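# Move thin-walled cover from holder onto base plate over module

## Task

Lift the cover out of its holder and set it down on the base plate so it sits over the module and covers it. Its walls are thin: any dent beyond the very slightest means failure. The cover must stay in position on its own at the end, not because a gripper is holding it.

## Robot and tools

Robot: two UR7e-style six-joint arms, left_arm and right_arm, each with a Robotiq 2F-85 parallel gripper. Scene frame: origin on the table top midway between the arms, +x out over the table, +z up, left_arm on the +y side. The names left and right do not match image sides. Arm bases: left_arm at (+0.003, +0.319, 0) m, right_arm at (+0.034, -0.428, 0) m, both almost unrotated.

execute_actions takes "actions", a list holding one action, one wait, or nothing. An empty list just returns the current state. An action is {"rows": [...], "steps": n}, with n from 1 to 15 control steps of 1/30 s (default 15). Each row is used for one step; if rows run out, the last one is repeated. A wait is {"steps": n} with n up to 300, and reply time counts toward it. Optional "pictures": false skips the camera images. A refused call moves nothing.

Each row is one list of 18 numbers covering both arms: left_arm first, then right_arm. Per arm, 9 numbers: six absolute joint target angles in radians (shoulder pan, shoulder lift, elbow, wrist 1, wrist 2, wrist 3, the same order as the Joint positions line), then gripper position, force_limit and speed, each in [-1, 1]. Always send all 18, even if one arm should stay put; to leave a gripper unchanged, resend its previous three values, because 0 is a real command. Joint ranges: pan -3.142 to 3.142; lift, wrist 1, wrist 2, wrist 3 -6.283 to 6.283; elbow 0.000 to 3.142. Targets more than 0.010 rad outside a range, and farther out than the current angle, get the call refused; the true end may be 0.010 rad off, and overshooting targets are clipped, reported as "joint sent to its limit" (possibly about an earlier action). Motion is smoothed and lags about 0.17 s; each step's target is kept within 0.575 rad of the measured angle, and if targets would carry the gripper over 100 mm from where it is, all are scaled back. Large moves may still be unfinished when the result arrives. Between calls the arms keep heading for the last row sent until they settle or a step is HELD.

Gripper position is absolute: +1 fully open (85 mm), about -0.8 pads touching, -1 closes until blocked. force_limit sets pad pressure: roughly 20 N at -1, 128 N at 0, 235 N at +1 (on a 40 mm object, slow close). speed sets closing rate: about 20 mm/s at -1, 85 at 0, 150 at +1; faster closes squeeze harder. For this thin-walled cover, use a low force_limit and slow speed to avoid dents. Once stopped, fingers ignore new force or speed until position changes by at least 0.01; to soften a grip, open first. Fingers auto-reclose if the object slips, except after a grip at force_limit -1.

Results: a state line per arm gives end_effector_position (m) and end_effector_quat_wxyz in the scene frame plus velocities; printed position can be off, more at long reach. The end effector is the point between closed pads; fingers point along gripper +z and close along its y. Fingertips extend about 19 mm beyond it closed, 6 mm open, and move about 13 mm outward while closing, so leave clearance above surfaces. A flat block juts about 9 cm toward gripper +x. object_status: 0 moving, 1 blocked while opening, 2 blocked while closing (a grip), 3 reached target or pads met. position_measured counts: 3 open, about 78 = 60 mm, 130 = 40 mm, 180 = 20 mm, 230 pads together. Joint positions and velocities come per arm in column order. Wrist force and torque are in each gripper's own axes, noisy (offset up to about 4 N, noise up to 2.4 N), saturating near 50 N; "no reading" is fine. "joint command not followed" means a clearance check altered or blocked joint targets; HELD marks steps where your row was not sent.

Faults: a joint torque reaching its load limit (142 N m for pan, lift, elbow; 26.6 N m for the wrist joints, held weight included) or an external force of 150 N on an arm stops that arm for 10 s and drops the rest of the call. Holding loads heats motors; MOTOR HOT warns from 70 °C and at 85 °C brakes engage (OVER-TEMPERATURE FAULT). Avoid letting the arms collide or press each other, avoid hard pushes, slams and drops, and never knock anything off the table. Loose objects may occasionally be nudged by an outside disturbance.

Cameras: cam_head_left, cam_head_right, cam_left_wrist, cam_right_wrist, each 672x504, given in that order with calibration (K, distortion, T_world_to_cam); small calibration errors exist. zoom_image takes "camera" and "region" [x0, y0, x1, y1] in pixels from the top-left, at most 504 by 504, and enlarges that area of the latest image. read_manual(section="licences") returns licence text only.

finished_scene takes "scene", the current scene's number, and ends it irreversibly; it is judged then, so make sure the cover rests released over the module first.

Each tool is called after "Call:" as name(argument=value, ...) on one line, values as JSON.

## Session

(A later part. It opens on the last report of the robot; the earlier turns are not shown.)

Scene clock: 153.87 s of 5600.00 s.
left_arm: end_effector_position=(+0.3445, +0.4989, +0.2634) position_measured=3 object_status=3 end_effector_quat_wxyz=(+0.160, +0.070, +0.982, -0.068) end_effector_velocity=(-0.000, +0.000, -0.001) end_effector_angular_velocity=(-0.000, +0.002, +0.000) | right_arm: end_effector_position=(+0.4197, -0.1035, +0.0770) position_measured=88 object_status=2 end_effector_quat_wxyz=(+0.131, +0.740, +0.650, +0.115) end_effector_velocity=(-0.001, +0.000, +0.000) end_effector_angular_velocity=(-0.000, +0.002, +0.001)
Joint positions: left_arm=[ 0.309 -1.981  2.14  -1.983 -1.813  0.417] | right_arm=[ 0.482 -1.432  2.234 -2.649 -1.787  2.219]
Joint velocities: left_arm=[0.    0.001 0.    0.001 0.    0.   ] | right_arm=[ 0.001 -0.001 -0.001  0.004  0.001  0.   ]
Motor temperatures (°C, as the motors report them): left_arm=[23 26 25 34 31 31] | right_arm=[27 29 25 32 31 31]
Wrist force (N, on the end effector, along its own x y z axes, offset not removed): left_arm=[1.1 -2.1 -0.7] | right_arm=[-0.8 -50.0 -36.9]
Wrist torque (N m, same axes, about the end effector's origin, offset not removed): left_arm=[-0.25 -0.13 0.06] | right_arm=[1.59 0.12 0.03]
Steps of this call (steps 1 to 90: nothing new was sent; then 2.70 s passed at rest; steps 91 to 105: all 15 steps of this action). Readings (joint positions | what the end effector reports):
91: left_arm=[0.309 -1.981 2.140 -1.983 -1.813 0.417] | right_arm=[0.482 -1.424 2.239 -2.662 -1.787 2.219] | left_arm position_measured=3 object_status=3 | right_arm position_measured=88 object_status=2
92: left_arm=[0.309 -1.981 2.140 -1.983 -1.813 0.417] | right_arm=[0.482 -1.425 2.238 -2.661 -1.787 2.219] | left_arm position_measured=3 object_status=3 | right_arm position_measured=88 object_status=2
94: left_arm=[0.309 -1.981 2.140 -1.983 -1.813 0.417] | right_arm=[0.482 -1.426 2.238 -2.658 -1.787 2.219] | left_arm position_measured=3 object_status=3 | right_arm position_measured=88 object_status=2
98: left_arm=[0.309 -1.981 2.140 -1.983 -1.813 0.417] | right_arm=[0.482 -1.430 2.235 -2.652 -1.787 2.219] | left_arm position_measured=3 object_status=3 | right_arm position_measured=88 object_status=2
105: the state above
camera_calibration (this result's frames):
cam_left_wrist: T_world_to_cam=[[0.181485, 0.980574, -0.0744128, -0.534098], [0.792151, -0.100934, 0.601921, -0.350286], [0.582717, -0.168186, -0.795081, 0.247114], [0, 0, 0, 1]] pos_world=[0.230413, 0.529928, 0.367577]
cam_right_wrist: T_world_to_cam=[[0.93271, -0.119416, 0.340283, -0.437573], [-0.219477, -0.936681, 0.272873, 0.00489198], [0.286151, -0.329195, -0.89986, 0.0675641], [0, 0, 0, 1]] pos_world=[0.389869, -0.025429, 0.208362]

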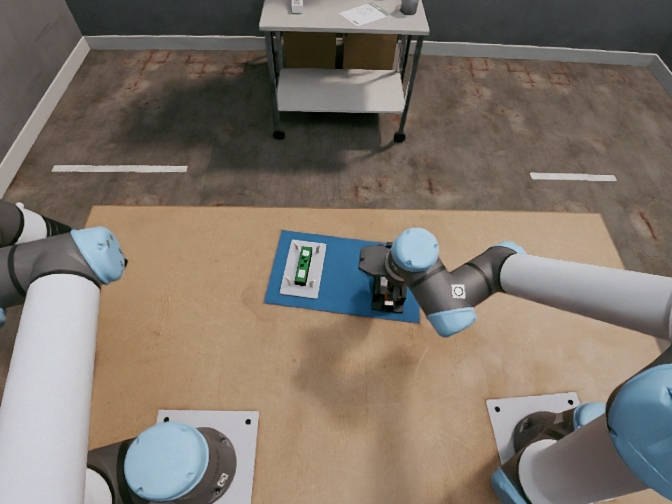

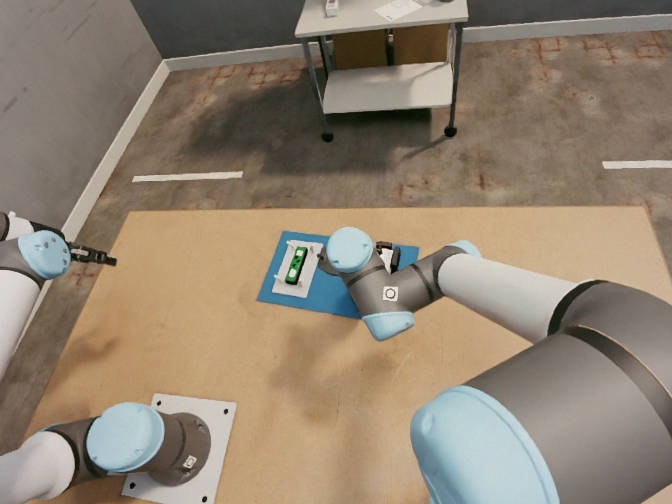

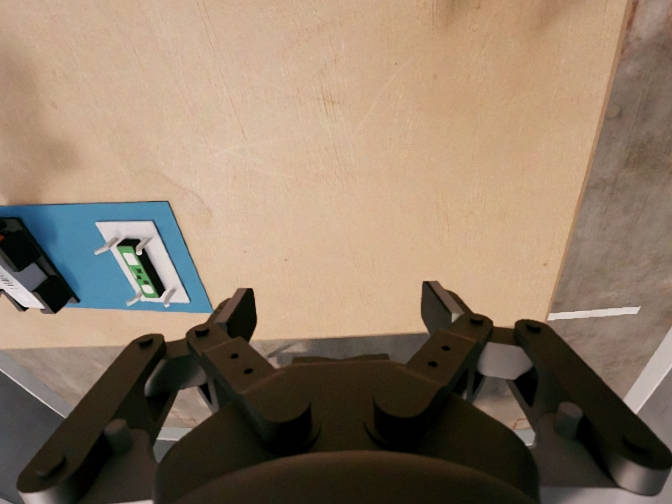

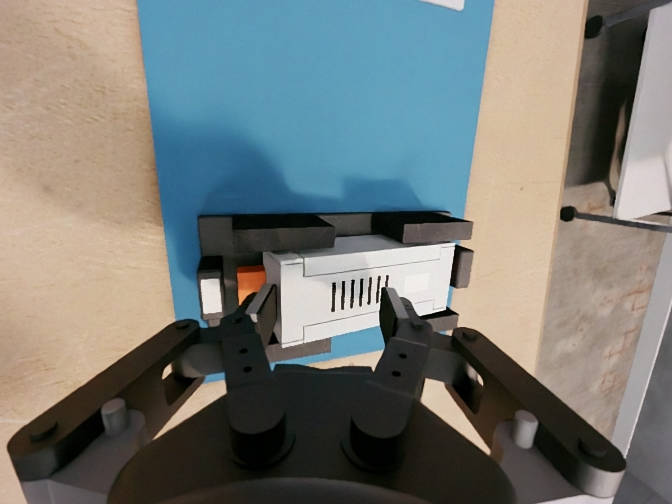

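Call:
execute_actions(actions=[{"rows":[[0.309,-1.981,2.14,-1.983,-1.813,0.417,1,-0.9,0,0.4818,-1.436,2.232,-2.643,-1.7871,2.219,0.35,-0.83,-1],[0.309,-1.981,2.14,-1.983,-1.813,0.417,1,-0.9,0,0.4818,-1.436,2.232,-2.643,-1.7871,2.219,0.35,-0.83,-1],[0.309,-1.981,2.14,-1.983,-1.813,0.417,1,-0.9,0,0.4818,-1.436,2.232,-2.643,-1.7871,2.219,0.35,-0.83,-1],[0.309,-1.981,2.14,-1.983,-1.813,0.417,1,-0.9,0,0.4818,-1.436,2.232,-2.643,-1.7871,2.219,0.35,-0.83,-1],[0.309,-1.981,2.14,-1.983,-1.813,0.417,1,-0.9,0,0.4818,-1.44,2.23,-2.637,-1.7871,2.219,0.35,-0.83,-1]]}], pictures=false)

Call:
execute_actions(actions=[{"rows":[[0.309,-1.981,2.14,-1.983,-1.813,0.417,1,-0.9,0,0.4816,-1.444,2.2275,-2.6305,-1.7871,2.219,0.35,-0.83,-1],[0.309,-1.981,2.14,-1.983,-1.813,0.417,1,-0.9,0,0.4816,-1.444,2.2275,-2.6305,-1.7871,2.219,0.35,-0.83,-1],[0.309,-1.981,2.14,-1.983,-1.813,0.417,1,-0.9,0,0.4816,-1.444,2.2275,-2.6305,-1.7871,2.219,0.35,-0.83,-1],[0.309,-1.981,2.14,-1.983,-1.813,0.417,1,-0.9,0,0.4816,-1.444,2.2275,-2.6305,-1.7871,2.219,0.35,-0.83,-1],[0.309,-1.981,2.14,-1.983,-1.813,0.417,1,-0.9,0,0.4814,-1.448,2.225,-2.624,-1.7871,2.219,0.35,-0.83,-1]]}])

Scene clock: 161.87 s of 5600.00 s.
left_arm: end_effector_position=(+0.3445, +0.4989, +0.2634) position_measured=3 object_status=3 end_effector_quat_wxyz=(+0.160, +0.070, +0.982, -0.068) end_effector_velocity=(-0.000, -0.000, -0.000) end_effector_angular_velocity=(-0.001, +0.001, +0.000) | right_arm: end_effector_position=(+0.4197, -0.1035, +0.0808) position_measured=85 object_status=3 end_effector_quat_wxyz=(+0.131, +0.740, +0.650, +0.115) end_effector_velocity=(-0.000, -0.000, +0.000) end_effector_angular_velocity=(-0.001, +0.001, -0.000)
Joint positions: left_arm=[ 0.309 -1.981  2.14  -1.983 -1.813  0.417] | right_arm=[ 0.482 -1.44   2.23  -2.637 -1.787  2.219]
Joint velocities: left_arm=[ 0.    -0.     0.     0.001 -0.    -0.   ] | right_arm=[-0.    -0.001  0.     0.002  0.    -0.   ]
Motor temperatures (°C, as the motors report them): left_arm=[23 26 25 34 31 31] | right_arm=[27 29 25 32 31 31]
Wrist force (N, on the end effector, along its own x y z axes, offset not removed): left_arm=[0.4 -0.6 0.1] | right_arm=[0.1 -31.2 -8.5]
Wrist torque (N m, same axes, about the end effector's origin, offset not removed): left_arm=[0.11 0.11 0.08] | right_arm=[1.34 0.01 0.16]
Steps of this call (steps 1 to 15: the robot went on to your last target; steps 16 to 90: nothing new was sent; then 4.50 s passed at rest; steps 91 to 105: all 15 steps of this action). Readings (joint positions | what the end effector reports):
91: left_arm=[0.309 -1.981 2.140 -1.983 -1.813 0.417] | right_arm=[0.482 -1.432 2.234 -2.649 -1.787 2.219] | left_arm position_measured=3 object_status=3 | right_arm position_measured=88 object_status=0
92: left_arm=[0.309 -1.981 2.140 -1.983 -1.813 0.417] | right_arm=[0.482 -1.433 2.234 -2.648 -1.787 2.219] | left_arm position_measured=3 object_status=3 | right_arm position_measured=88 object_status=0
94: left_arm=[0.309 -1.981 2.140 -1.983 -1.813 0.417] | right_arm=[0.482 -1.434 2.233 -2.646 -1.787 2.219] | left_arm position_measured=3 object_status=3 | right_arm position_measured=86 object_status=0
98: left_arm=[0.309 -1.981 2.140 -1.983 -1.813 0.417] | right_arm=[0.482 -1.438 2.231 -2.640 -1.787 2.219] | left_arm position_measured=3 object_status=3 | right_arm position_measured=85 object_status=0
105: the state above

Scene clock: 162.37 s of 5600.00 s.
left_arm: end_effector_position=(+0.3445, +0.4989, +0.2634) position_measured=3 object_status=3 end_effector_quat_wxyz=(+0.160, +0.070, +0.982, -0.068) end_effector_velocity=(-0.000, +0.000, +0.000) end_effector_angular_velocity=(+0.002, -0.001, -0.000) | right_arm: end_effector_position=(+0.4200, -0.1035, +0.0848) position_measured=85 object_status=3 end_effector_quat_wxyz=(+0.130, +0.740, +0.650, +0.115) end_effector_velocity=(+0.000, -0.001, +0.001) end_effector_angular_velocity=(-0.000, -0.000, -0.001)
Joint positions: left_arm=[ 0.309 -1.981  2.14  -1.983 -1.813  0.417] | right_arm=[ 0.481 -1.448  2.225 -2.624 -1.787  2.219]
Joint velocities: left_arm=[-0.    -0.001 -0.    -0.     0.001  0.001] | right_arm=[-0.001 -0.002 -0.     0.003 -0.     0.   ]
Motor temperatures (°C, as the motors report them): left_arm=[23 26 25 34 31 31] | right_arm=[27 29 25 32 31 31]
Wrist force (N, on the end effector, along its own x y z axes, offset not removed): left_arm=[0.2 -1.4 -0.3] | right_arm=[-0.1 -32.3 -16.5]
Wrist torque (N m, same axes, about the end effector's origin, offset not removed): left_arm=[0.06 0.09 0.06] | right_arm=[0.58 0.00 -0.05]
Steps of this call (steps 1 to 15: all 15 steps of this action). Readings (joint positions | what the end effector reports):
1: left_arm=[0.309 -1.981 2.140 -1.983 -1.813 0.417] | right_arm=[0.482 -1.440 2.230 -2.637 -1.787 2.219] | left_arm position_measured=3 object_status=3 | right_arm position_measured=85 object_status=3
2: left_arm=[0.309 -1.981 2.140 -1.983 -1.813 0.417] | right_arm=[0.482 -1.441 2.229 -2.636 -1.787 2.219] | left_arm position_measured=3 object_status=3 | right_arm position_measured=85 object_status=3
4: left_arm=[0.309 -1.981 2.140 -1.983 -1.813 0.417] | right_arm=[0.482 -1.442 2.229 -2.633 -1.787 2.219] | left_arm position_measured=3 object_status=3 | right_arm position_measured=85 object_status=3
8: left_arm=[0.309 -1.981 2.140 -1.983 -1.813 0.417] | right_arm=[0.481 -1.446 2.226 -2.627 -1.787 2.219] | left_arm position_measured=3 object_status=3 | right_arm position_measured=85 object_status=3
15: the state above
camera_calibration (this result's frames):
cam_left_wrist: T_world_to_cam=[[0.181485, 0.980574, -0.0744128, -0.534098], [0.792151, -0.100934, 0.601921, -0.350287], [0.582718, -0.168186, -0.795081, 0.247114], [0, 0, 0, 1]] pos_world=[0.230413, 0.529928, 0.367577]
cam_right_wrist: T_world_to_cam=[[0.932696, -0.119762, 0.340199, -0.440511], [-0.219781, -0.936621, 0.272832, 0.00295436], [0.285962, -0.329238, -0.899904, 0.0745582], [0, 0, 0, 1]] pos_world=[0.390191, -0.025442, 0.21615]

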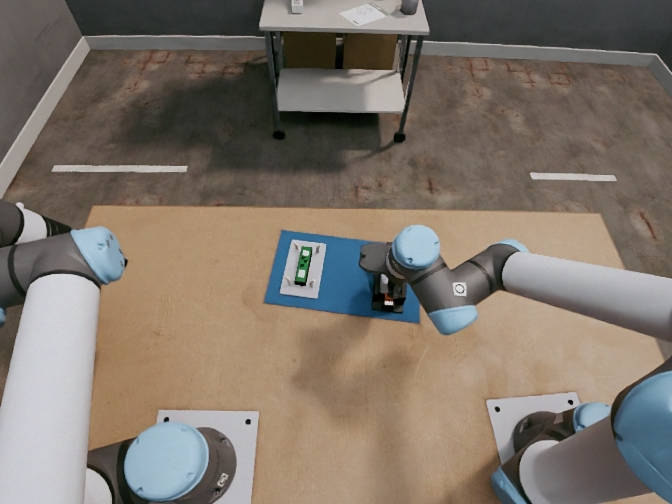

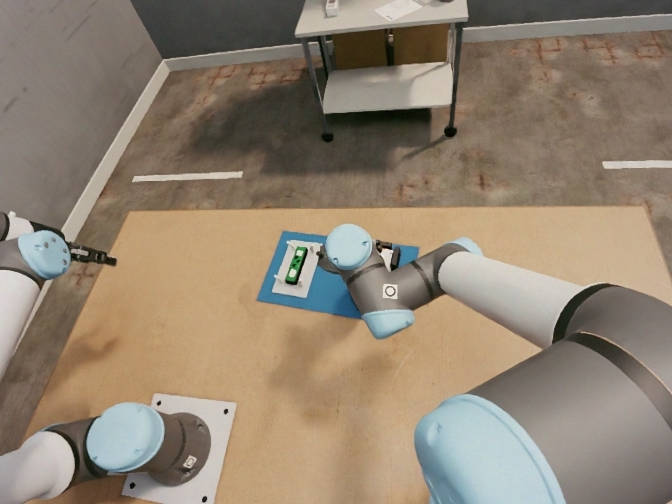

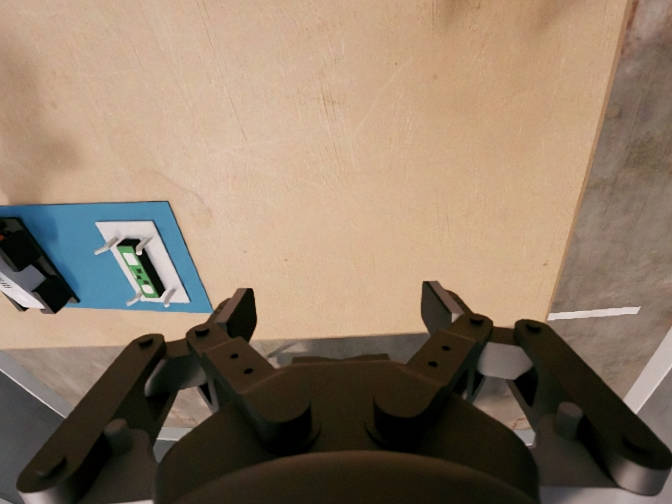

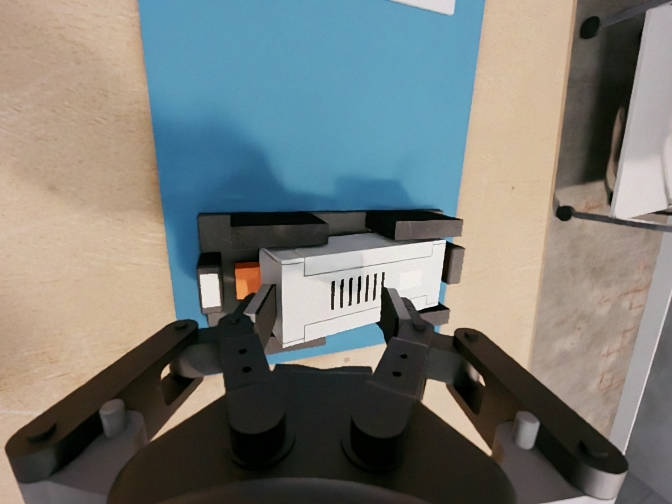

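Following. A bit more.

Call:
execute_actions(actions=[{"rows":[[0.309,-1.981,2.14,-1.983,-1.813,0.417,1,-0.9,0,0.481,-1.452,2.222,-2.617,-1.7871,2.219,0.35,-0.83,-1],[0.309,-1.981,2.14,-1.983,-1.813,0.417,1,-0.9,0,0.481,-1.452,2.222,-2.617,-1.7871,2.219,0.35,-0.83,-1],[0.309,-1.981,2.14,-1.983,-1.813,0.417,1,-0.9,0,0.481,-1.452,2.222,-2.617,-1.7871,2.219,0.35,-0.83,-1],[0.309,-1.981,2.14,-1.983,-1.813,0.417,1,-0.9,0,0.481,-1.452,2.222,-2.617,-1.7871,2.219,0.35,-0.83,-1],[0.309,-1.981,2.14,-1.983,-1.813,0.417,1,-0.9,0,0.4806,-1.456,2.219,-2.610,-1.7871,2.219,0.35,-0.83,-1]]}])

Scene clock: 167.83 s of 5600.00 s.
left_arm: end_effector_position=(+0.3445, +0.4989, +0.2634) position_measured=3 object_status=3 end_effector_quat_wxyz=(+0.160, +0.070, +0.982, -0.068) end_effector_velocity=(+0.000, -0.000, +0.000) end_effector_angular_velocity=(-0.000, -0.000, +0.000) | right_arm: end_effector_position=(+0.4206, -0.1036, +0.0891) position_measured=85 object_status=3 end_effector_quat_wxyz=(+0.131, +0.740, +0.649, +0.115) end_effector_velocity=(-0.001, +0.000, +0.001) end_effector_angular_velocity=(+0.000, +0.001, +0.001)
Joint positions: left_arm=[ 0.309 -1.981  2.14  -1.983 -1.813  0.417] | right_arm=[ 0.481 -1.456  2.219 -2.61  -1.787  2.219]
Joint velocities: left_arm=[-0. -0. -0.  0. -0. -0.] | right_arm=[ 0.001 -0.002 -0.     0.003  0.    -0.   ]
Motor temperatures (°C, as the motors report them): left_arm=[23 26 25 34 31 31] | right_arm=[27 29 25 32 31 31]
Wrist force (N, on the end effector, along its own x y z axes, offset not removed): left_arm=[-1.6 0.0 -0.6] | right_arm=[1.9 -36.3 -27.2]
Wrist torque (N m, same axes, about the end effector's origin, offset not removed): left_arm=[0.21 0.41 0.17] | right_arm=[1.59 -0.36 -0.04]
Steps of this call (steps 1 to 15: the robot went on to your last target; steps 16 to 90: nothing new was sent; then 1.97 s passed at rest; steps 91 to 105: all 15 steps of this action). Readings (joint positions | what the end effector reports):
91: left_arm=[0.309 -1.981 2.140 -1.983 -1.813 0.417] | right_arm=[0.481 -1.448 2.225 -2.624 -1.787 2.219] | left_arm position_measured=3 object_status=3 | right_arm position_measured=85 object_status=3
92: left_arm=[0.309 -1.981 2.140 -1.983 -1.813 0.417] | right_arm=[0.481 -1.449 2.224 -2.623 -1.787 2.219] | left_arm position_measured=3 object_status=3 | right_arm position_measured=85 object_status=3
94: left_arm=[0.309 -1.981 2.140 -1.983 -1.813 0.417] | right_arm=[0.481 -1.450 2.223 -2.620 -1.787 2.219] | left_arm position_measured=3 object_status=3 | right_arm position_measured=85 object_status=3
98: left_arm=[0.309 -1.981 2.140 -1.983 -1.813 0.417] | right_arm=[0.481 -1.454 2.221 -2.614 -1.787 2.219] | left_arm position_measured=3 object_status=3 | right_arm position_measured=85 object_status=3
105: the state above
camera_calibration (this result's frames):
cam_left_wrist: T_world_to_cam=[[0.181485, 0.980574, -0.0744129, -0.534098], [0.792151, -0.100934, 0.601921, -0.350286], [0.582717, -0.168186, -0.795081, 0.247114], [0, 0, 0, 1]] pos_world=[0.230413, 0.529928, 0.367577]
cam_right_wrist: T_world_to_cam=[[0.932604, -0.120503, 0.34019, -0.442623], [-0.220524, -0.936444, 0.27284, 0.00216798], [0.285691, -0.329472, -0.899905, 0.0783401], [0, 0, 0, 1]] pos_world=[0.390889, -0.0254961, 0.220483]

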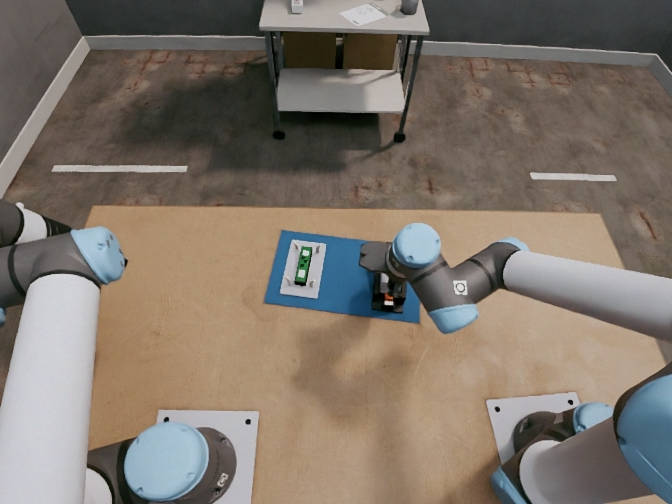

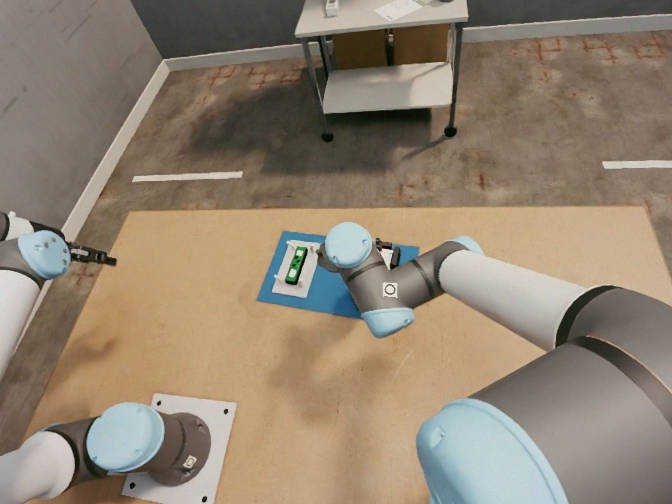

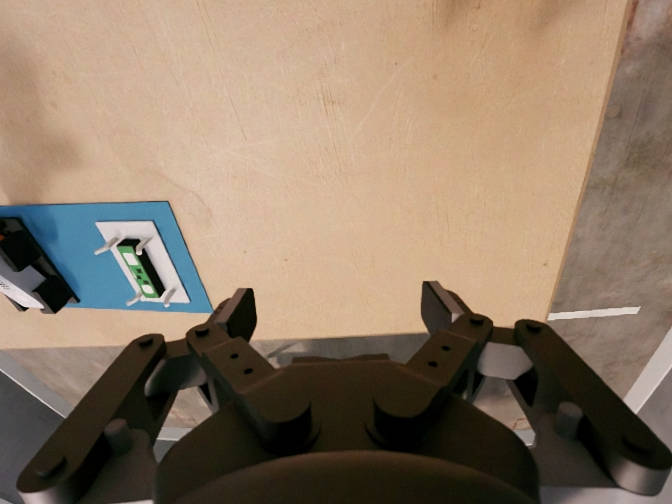

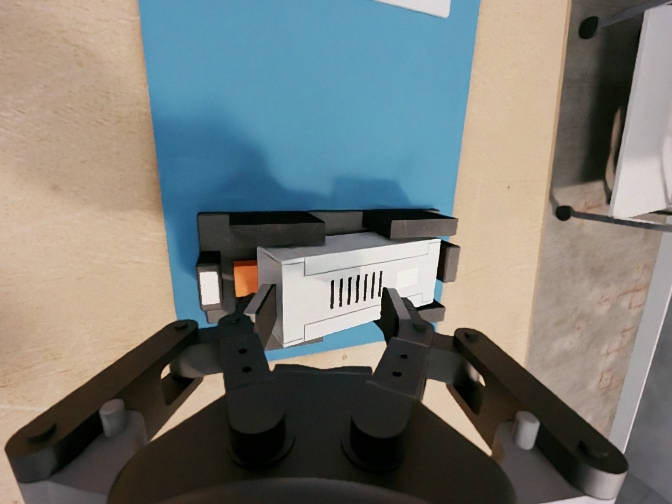

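Call:
execute_actions(actions=[{"rows":[[0.309,-1.981,2.14,-1.983,-1.813,0.417,1,-0.9,0,0.4806,-1.463,2.216,-2.600,-1.7871,2.219,0.35,-0.83,-1]]}], pictures=false)

Call:
execute_actions(actions=[{"rows":[[0.309,-1.981,2.14,-1.983,-1.813,0.417,1,-0.9,0,0.4806,-1.463,2.216,-2.600,-1.7871,2.219,0.7,-0.83,-1]]}], pictures=false)

Call:
execute_actions(actions=[{"rows":[[0.309,-1.981,2.14,-1.983,-1.813,0.417,1,-0.9,0,0.4806,-1.563,2.16,-2.444,-1.7871,2.219,0.7,-0.83,-1]]}])

Scene clock: 173.53 s of 5600.00 s.
left_arm: end_effector_position=(+0.3445, +0.4989, +0.2634) position_measured=3 object_status=3 end_effector_quat_wxyz=(+0.160, +0.070, +0.982, -0.068) end_effector_velocity=(+0.000, -0.000, +0.000) end_effector_angular_velocity=(-0.000, -0.001, -0.001) | right_arm: end_effector_position=(+0.4205, -0.1038, +0.0924) position_measured=85 object_status=3 end_effector_quat_wxyz=(+0.131, +0.740, +0.649, +0.115) end_effector_velocity=(+0.000, -0.001, -0.001) end_effector_angular_velocity=(-0.002, +0.003, -0.002)
Joint positions: left_arm=[ 0.309 -1.981  2.14  -1.983 -1.813  0.417] | right_arm=[ 0.481 -1.463  2.216 -2.6   -1.787  2.219]
Joint velocities: left_arm=[-0.     0.    -0.    -0.001 -0.001  0.   ] | right_arm=[-0.001  0.001 -0.001  0.003 -0.     0.   ]
Motor temperatures (°C, as the motors report them): left_arm=[23 26 25 34 31 31] | right_arm=[27 29 25 32 31 31]
Wrist force (N, on the end effector, along its own x y z axes, offset not removed): left_arm=[-2.9 0.1 -1.9] | right_arm=[4.2 -28.4 -24.9]
Wrist torque (N m, same axes, about the end effector's origin, offset not removed): left_arm=[0.14 0.75 0.23] | right_arm=[2.03 -0.68 -0.08]
Steps of this call (steps 1 to 15: the robot went on to your last target; steps 16 to 90: nothing new was sent; then 2.20 s passed at rest; steps 91 to 105: all 15 steps of this action). Readings (joint positions | what the end effector reports):
91: left_arm=[0.309 -1.981 2.140 -1.983 -1.813 0.417] | right_arm=[0.481 -1.456 2.219 -2.610 -1.787 2.219] | left_arm position_measured=3 object_status=3 | right_arm position_measured=85 object_status=3
92: left_arm=[0.309 -1.981 2.140 -1.983 -1.813 0.417] | right_arm=[0.481 -1.458 2.218 -2.608 -1.787 2.219] | left_arm position_measured=3 object_status=3 | right_arm position_measured=85 object_status=3
94: left_arm=[0.309 -1.981 2.140 -1.983 -1.813 0.417] | right_arm=[0.481 -1.460 2.217 -2.604 -1.787 2.219] | left_arm position_measured=3 object_status=3 | right_arm position_measured=85 object_status=3
98: left_arm=[0.309 -1.981 2.140 -1.983 -1.813 0.417] | right_arm=[0.481 -1.462 2.216 -2.601 -1.787 2.219] | left_arm position_measured=3 object_status=3 | right_arm position_measured=85 object_status=3
105: the state above

Scene clock: 174.03 s of 5600.00 s.
left_arm: end_effector_position=(+0.3445, +0.4989, +0.2634) position_measured=3 object_status=3 end_effector_quat_wxyz=(+0.160, +0.070, +0.982, -0.068) end_effector_velocity=(-0.000, -0.000, -0.000) end_effector_angular_velocity=(-0.002, +0.002, -0.000) | right_arm: end_effector_position=(+0.4206, -0.1038, +0.0925) position_measured=63 object_status=0 end_effector_quat_wxyz=(+0.131, +0.740, +0.649, +0.115) end_effector_velocity=(+0.000, -0.001, -0.000) end_effector_angular_velocity=(-0.000, -0.000, -0.001)
Joint positions: left_arm=[ 0.309 -1.981  2.14  -1.983 -1.813  0.417] | right_arm=[ 0.48  -1.463  2.216 -2.6   -1.787  2.219]
Joint velocities: left_arm=[-0.     0.001 -0.     0.002 -0.001 -0.   ] | right_arm=[-0.001 -0.     0.001 -0.    -0.    -0.   ]
Motor temperatures (°C, as the motors report them): left_arm=[23 26 25 34 31 31] | right_arm=[27 29 25 32 31 31]
Wrist force (N, on the end effector, along its own x y z axes, offset not removed): left_arm=[-1.1 -2.9 0.2] | right_arm=[-1.4 -0.9 -2.9]
Wrist torque (N m, same axes, about the end effector's origin, offset not removed): left_arm=[-0.32 0.31 0.14] | right_arm=[0.18 0.47 -0.17]
Steps of this call (steps 1 to 15: all 15 steps of this action). Readings (joint positions | what the end effector reports):
1: left_arm=[0.309 -1.981 2.140 -1.983 -1.813 0.417] | right_arm=[0.481 -1.463 2.216 -2.600 -1.787 2.219] | left_arm position_measured=3 object_status=3 | right_arm position_measured=85 object_status=0
2: left_arm=[0.309 -1.981 2.140 -1.983 -1.813 0.417] | right_arm=[0.481 -1.463 2.216 -2.600 -1.787 2.219] | left_arm position_measured=3 object_status=3 | right_arm position_measured=84 object_status=0
4: left_arm=[0.309 -1.981 2.140 -1.983 -1.813 0.417] | right_arm=[0.481 -1.463 2.216 -2.600 -1.787 2.219] | left_arm position_measured=3 object_status=3 | right_arm position_measured=82 object_status=0
8: left_arm=[0.309 -1.981 2.140 -1.983 -1.813 0.417] | right_arm=[0.481 -1.463 2.216 -2.600 -1.787 2.219] | left_arm position_measured=3 object_status=3 | right_arm position_measured=75 object_status=0
15: the state above

Scene clock: 174.53 s of 5600.00 s.
left_arm: end_effector_position=(+0.3445, +0.4989, +0.2634) position_measured=3 object_status=3 end_effector_quat_wxyz=(+0.160, +0.070, +0.982, -0.068) end_effector_velocity=(-0.001, +0.000, -0.001) end_effector_angular_velocity=(-0.001, +0.003, +0.000) | right_arm: end_effector_position=(+0.4170, -0.1059, +0.1421) position_measured=41 object_status=0 end_effector_quat_wxyz=(+0.131, +0.740, +0.649, +0.115) end_effector_velocity=(-0.002, -0.001, +0.004) end_effector_angular_velocity=(-0.000, +0.003, -0.000)
Joint positions: left_arm=[ 0.309 -1.981  2.14  -1.983 -1.813  0.417] | right_arm=[ 0.48  -1.562  2.16  -2.446 -1.787  2.219]
Joint velocities: left_arm=[0.    0.    0.    0.002 0.    0.   ] | right_arm=[-0.    -0.01  -0.004  0.018  0.001  0.   ]
Motor temperatures (°C, as the motors report them): left_arm=[23 26 25 34 31 31] | right_arm=[27 29 25 32 31 31]
Wrist force (N, on the end effector, along its own x y z axes, offset not removed): left_arm=[-0.5 -4.8 1.5] | right_arm=[2.4 2.8 -1.5]
Wrist torque (N m, same axes, about the end effector's origin, offset not removed): left_arm=[-0.66 0.35 0.14] | right_arm=[0.59 -0.35 0.00]
Steps of this call (steps 1 to 15: all 15 steps of this action). Readings (joint positions | what the end effector reports):
1: left_arm=[0.309 -1.981 2.140 -1.983 -1.813 0.417] | right_arm=[0.480 -1.464 2.215 -2.600 -1.787 2.219] | left_arm position_measured=3 object_status=3 | right_arm position_measured=61 object_status=0
2: left_arm=[0.309 -1.981 2.140 -1.983 -1.813 0.417] | right_arm=[0.480 -1.472 2.208 -2.590 -1.787 2.219] | left_arm position_measured=3 object_status=3 | right_arm position_measured=60 object_status=0
4: left_arm=[0.309 -1.981 2.140 -1.983 -1.813 0.417] | right_arm=[0.480 -1.513 2.185 -2.532 -1.787 2.219] | left_arm position_measured=3 object_status=3 | right_arm position_measured=56 object_status=0
8: left_arm=[0.309 -1.981 2.140 -1.983 -1.813 0.417] | right_arm=[0.480 -1.551 2.166 -2.465 -1.787 2.219] | left_arm position_measured=3 object_status=3 | right_arm position_measured=49 object_status=0
15: the state above
camera_calibration (this result's frames):
cam_left_wrist: T_world_to_cam=[[0.181485, 0.980574, -0.0744129, -0.534098], [0.792151, -0.100934, 0.601921, -0.350286], [0.582717, -0.168186, -0.795081, 0.247114], [0, 0, 0, 1]] pos_world=[0.230413, 0.529928, 0.367577]
cam_right_wrist: T_world_to_cam=[[0.932545, -0.120641, 0.340302, -0.457508], [-0.220676, -0.936434, 0.272751, -0.0151905], [0.285765, -0.329449, -0.89989, 0.12628], [0, 0, 0, 1]] pos_world=[0.387208, -0.0278162, 0.273472]

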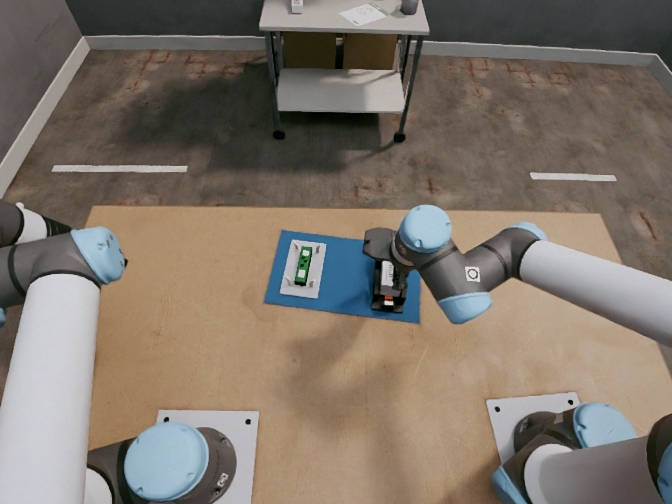

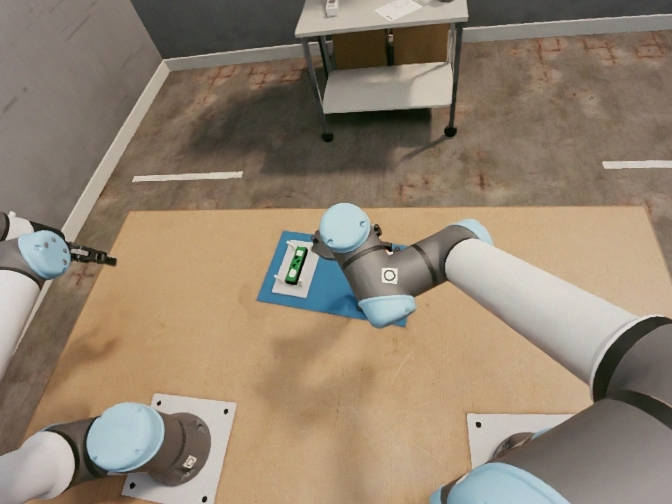

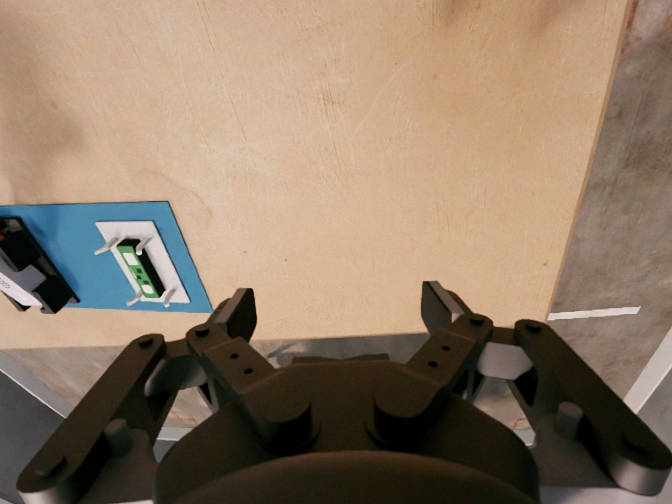

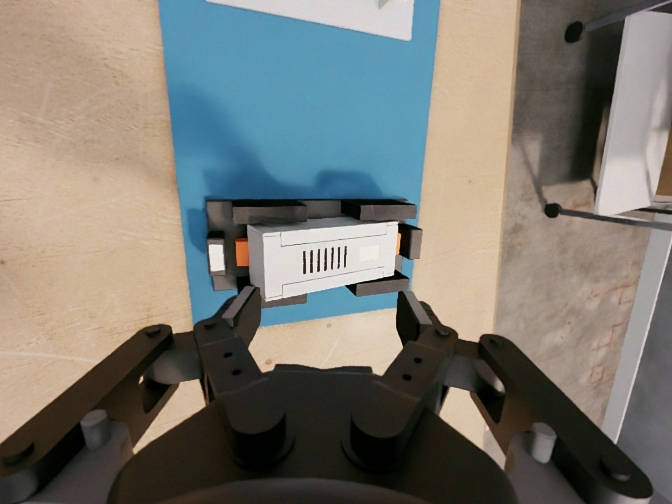

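Call:
execute_actions(actions=[{"rows":[[0.309,-1.981,2.14,-1.983,-1.813,0.417,1,-0.9,0,0.28,-1.36,1.75,-1.7515,-1.464,3.606,0.4,-0.96,0]]}], pictures=false)

Call:
execute_actions(actions=[{"rows":[[0.309,-1.981,2.14,-1.983,-1.813,0.417,1,-0.9,0,0.28,-1.34,1.77,-1.7915,-1.464,3.606,0.4,-0.96,0]]}], pictures=false)

Call:
execute_actions(actions=[{"steps":40}])

Scene clock: 185.90 s of 5600.00 s.
left_arm: end_effector_position=(+0.3445, +0.4989, +0.2634) position_measured=3 object_status=3 end_effector_quat_wxyz=(+0.160, +0.070, +0.982, -0.068) end_effector_velocity=(-0.000, -0.000, +0.000) end_effector_angular_velocity=(-0.000, +0.000, -0.000) | right_arm: end_effector_position=(+0.4465, -0.1071, +0.1470) position_measured=78 object_status=0 end_effector_quat_wxyz=(-0.028, +0.987, +0.117, -0.103) end_effector_velocity=(-0.036, -0.012, +0.008) end_effector_angular_velocity=(-0.605, +0.309, -2.719)
Joint positions: left_arm=[ 0.309 -1.981  2.14  -1.983 -1.813  0.417] | right_arm=[ 0.282 -1.362  1.757 -1.777 -1.469  3.245]
Joint velocities: left_arm=[-0. -0.  0.  0. -0.  0.] | right_arm=[-0.026  0.026 -0.079  0.271  0.052  2.747]
Motor temperatures (°C, as the motors report them): left_arm=[23 26 25 34 31 31] | right_arm=[27 29 25 32 31 31]
Wrist force (N, on the end effector, along its own x y z axes, offset not removed): left_arm=[-1.5 0.3 4.6] | right_arm=[2.8 0.3 1.3]
Wrist torque (N m, same axes, about the end effector's origin, offset not removed): left_arm=[0.36 0.43 0.23] | right_arm=[0.20 -0.10 -0.09]
Steps of this call (steps 1 to 15: the robot went on to your last target; steps 16 to 90: nothing new was sent; then 7.87 s passed at rest; steps 91 to 105: all 15 steps of this action). Readings (joint positions | what the end effector reports):
91: left_arm=[0.309 -1.981 2.140 -1.983 -1.813 0.417] | right_arm=[0.480 -1.563 2.159 -2.443 -1.786 2.220] | left_arm position_measured=3 object_status=3 | right_arm position_measured=41 object_status=0
92: left_arm=[0.309 -1.981 2.140 -1.983 -1.813 0.417] | right_arm=[0.471 -1.554 2.150 -2.433 -1.777 2.230] | left_arm position_measured=3 object_status=3 | right_arm position_measured=41 object_status=0
94: left_arm=[0.309 -1.981 2.140 -1.983 -1.813 0.417] | right_arm=[0.403 -1.485 2.072 -2.355 -1.699 2.308] | left_arm position_measured=3 object_status=3 | right_arm position_measured=51 object_status=0
98: left_arm=[0.309 -1.981 2.140 -1.983 -1.813 0.417] | right_arm=[0.309 -1.390 1.842 -2.057 -1.524 2.607] | left_arm position_measured=3 object_status=3 | right_arm position_measured=75 object_status=0
105: the state above

Scene clock: 186.40 s of 5600.00 s.
left_arm: end_effector_position=(+0.3445, +0.4989, +0.2634) position_measured=3 object_status=3 end_effector_quat_wxyz=(+0.160, +0.070, +0.982, -0.068) end_effector_velocity=(-0.000, +0.000, -0.000) end_effector_angular_velocity=(+0.001, +0.001, +0.000) | right_arm: end_effector_position=(+0.4451, -0.1075, +0.1317) position_measured=78 object_status=3 end_effector_quat_wxyz=(-0.008, +0.991, -0.063, -0.117) end_effector_velocity=(-0.000, -0.000, -0.002) end_effector_angular_velocity=(-0.006, +0.002, -0.017)
Joint positions: left_arm=[ 0.309 -1.981  2.14  -1.983 -1.813  0.417] | right_arm=[ 0.28  -1.34   1.77  -1.791 -1.464  3.604]
Joint velocities: left_arm=[-0.    -0.    -0.     0.001  0.001  0.   ] | right_arm=[ 0.     0.002  0.002 -0.003 -0.001  0.018]
Motor temperatures (°C, as the motors report them): left_arm=[23 26 25 34 31 31] | right_arm=[27 29 25 32 31 31]
Wrist force (N, on the end effector, along its own x y z axes, offset not removed): left_arm=[-0.3 0.6 0.9] | right_arm=[3.2 5.2 -0.2]
Wrist torque (N m, same axes, about the end effector's origin, offset not removed): left_arm=[0.04 0.19 0.14] | right_arm=[0.98 -0.37 0.04]
Steps of this call (steps 1 to 15: all 15 steps of this action). Readings (joint positions | what the end effector reports):
1: left_arm=[0.309 -1.981 2.140 -1.983 -1.813 0.417] | right_arm=[0.282 -1.361 1.756 -1.770 -1.467 3.335] | left_arm position_measured=3 object_status=3 | right_arm position_measured=78 object_status=0
2: left_arm=[0.309 -1.981 2.140 -1.983 -1.813 0.417] | right_arm=[0.281 -1.357 1.757 -1.770 -1.466 3.414] | left_arm position_measured=3 object_status=3 | right_arm position_measured=78 object_status=0
4: left_arm=[0.309 -1.981 2.140 -1.983 -1.813 0.417] | right_arm=[0.281 -1.349 1.763 -1.780 -1.465 3.513] | left_arm position_measured=3 object_status=3 | right_arm position_measured=78 object_status=3
8: left_arm=[0.309 -1.981 2.140 -1.983 -1.813 0.417] | right_arm=[0.280 -1.342 1.768 -1.789 -1.464 3.584] | left_arm position_measured=3 object_status=3 | right_arm position_measured=78 object_status=3
15: the state above

Scene clock: 187.73 s of 5600.00 s.
left_arm: end_effector_position=(+0.3445, +0.4989, +0.2634) position_measured=3 object_status=3 end_effector_quat_wxyz=(+0.160, +0.070, +0.982, -0.068) end_effector_velocity=(-0.000, +0.000, -0.000) end_effector_angular_velocity=(-0.000, +0.001, +0.000) | right_arm: end_effector_position=(+0.4451, -0.1075, +0.1316) position_measured=78 object_status=3 end_effector_quat_wxyz=(-0.008, +0.991, -0.064, -0.117) end_effector_velocity=(+0.000, +0.000, +0.001) end_effector_angular_velocity=(+0.000, +0.001, -0.000)
Joint positions: left_arm=[ 0.309 -1.981  2.14  -1.983 -1.813  0.417] | right_arm=[ 0.28  -1.34   1.77  -1.792 -1.464  3.606]
Joint velocities: left_arm=[ 0.     0.    -0.     0.001  0.    -0.   ] | right_arm=[-0.    -0.    -0.002  0.003  0.001  0.   ]
Motor temperatures (°C, as the motors report them): left_arm=[23 26 25 34 31 31] | right_arm=[27 29 25 32 31 31]
Wrist force (N, on the end effector, along its own x y z axes, offset not removed): left_arm=[0.1 -1.4 2.5] | right_arm=[1.3 -0.3 0.3]
Wrist torque (N m, same axes, about the end effector's origin, offset not removed): left_arm=[-0.07 0.05 0.10] | right_arm=[-0.05 -0.19 0.08]
Steps of this call (steps 1 to 15: the robot went on to your last target; steps 16 to 40: nothing new was sent). Readings (joint positions | what the end effector reports):
1: left_arm=[0.309 -1.981 2.140 -1.983 -1.813 0.417] | right_arm=[0.280 -1.340 1.770 -1.791 -1.464 3.605] | left_arm position_measured=3 object_status=3 | right_arm position_measured=78 object_status=3
2: left_arm=[0.309 -1.981 2.140 -1.983 -1.813 0.417] | right_arm=[0.280 -1.340 1.770 -1.791 -1.464 3.605] | left_arm position_measured=3 object_status=3 | right_arm position_measured=78 object_status=3
4: left_arm=[0.309 -1.981 2.140 -1.983 -1.813 0.417] | right_arm=[0.280 -1.340 1.770 -1.791 -1.464 3.606] | left_arm position_measured=3 object_status=3 | right_arm position_measured=78 object_status=3
8: left_arm=[0.309 -1.981 2.140 -1.983 -1.813 0.417] | right_arm=[0.280 -1.340 1.770 -1.791 -1.464 3.606] | left_arm position_measured=3 object_status=3 | right_arm position_measured=78 object_status=3
40: the state above
All arms were judged still, so your last target was given up. Only a new action makes them travel on or press farther. Fingers that are still opening or closing keep moving.
camera_calibration (this result's frames):
cam_left_wrist: T_world_to_cam=[[0.181485, 0.980574, -0.0744129, -0.534098], [0.792151, -0.100934, 0.601921, -0.350287], [0.582717, -0.168186, -0.795081, 0.247114], [0, 0, 0, 1]] pos_world=[0.230413, 0.529928, 0.367577]
cam_right_wrist: T_world_to_cam=[[-0.126673, -0.991941, -0.00254664, -0.0574386], [-0.856843, 0.108127, 0.504111, 0.35742], [-0.499774, 0.0660395, -0.863635, 0.49562], [0, 0, 0, 1]] pos_world=[0.546675, -0.128353, 0.247709]

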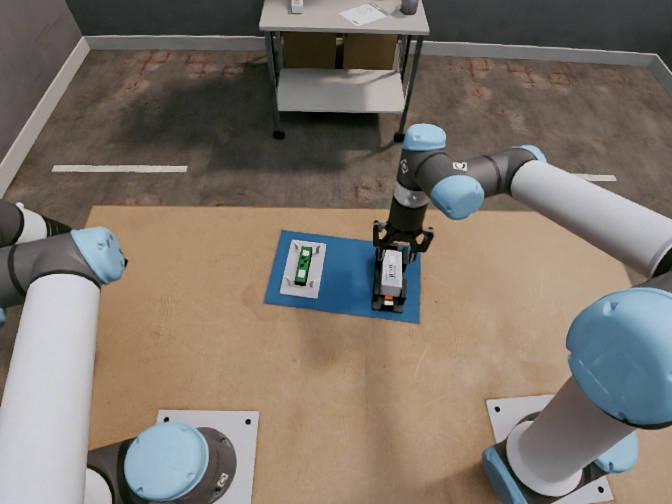

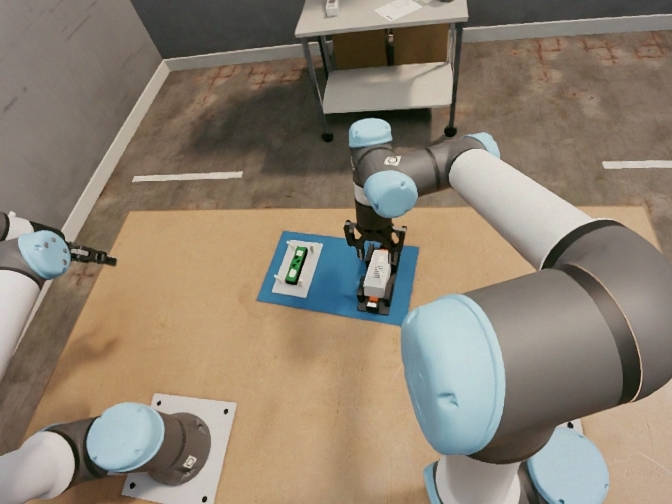

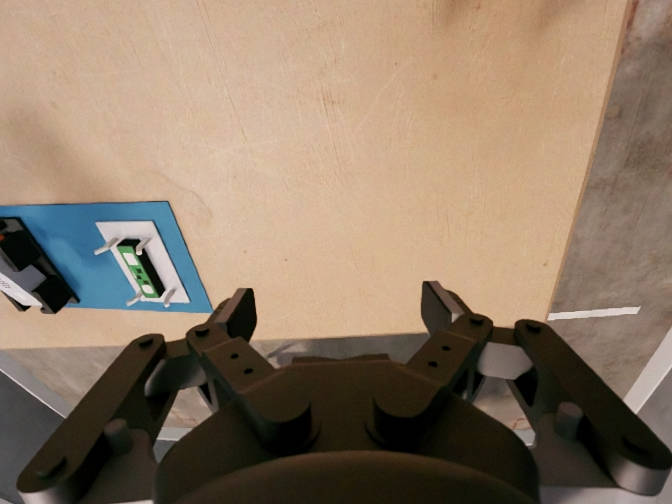

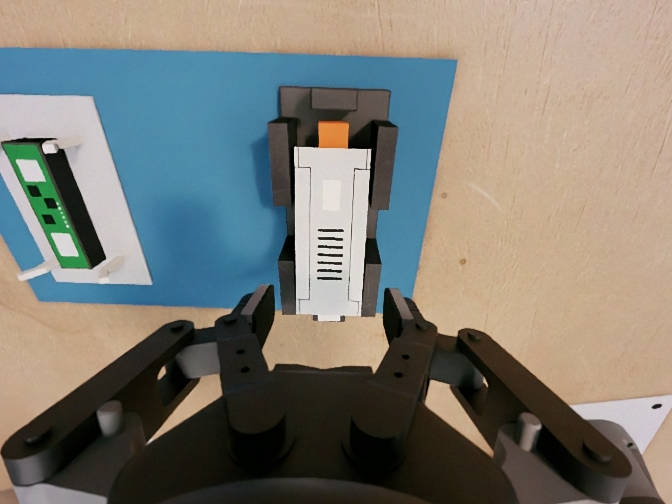

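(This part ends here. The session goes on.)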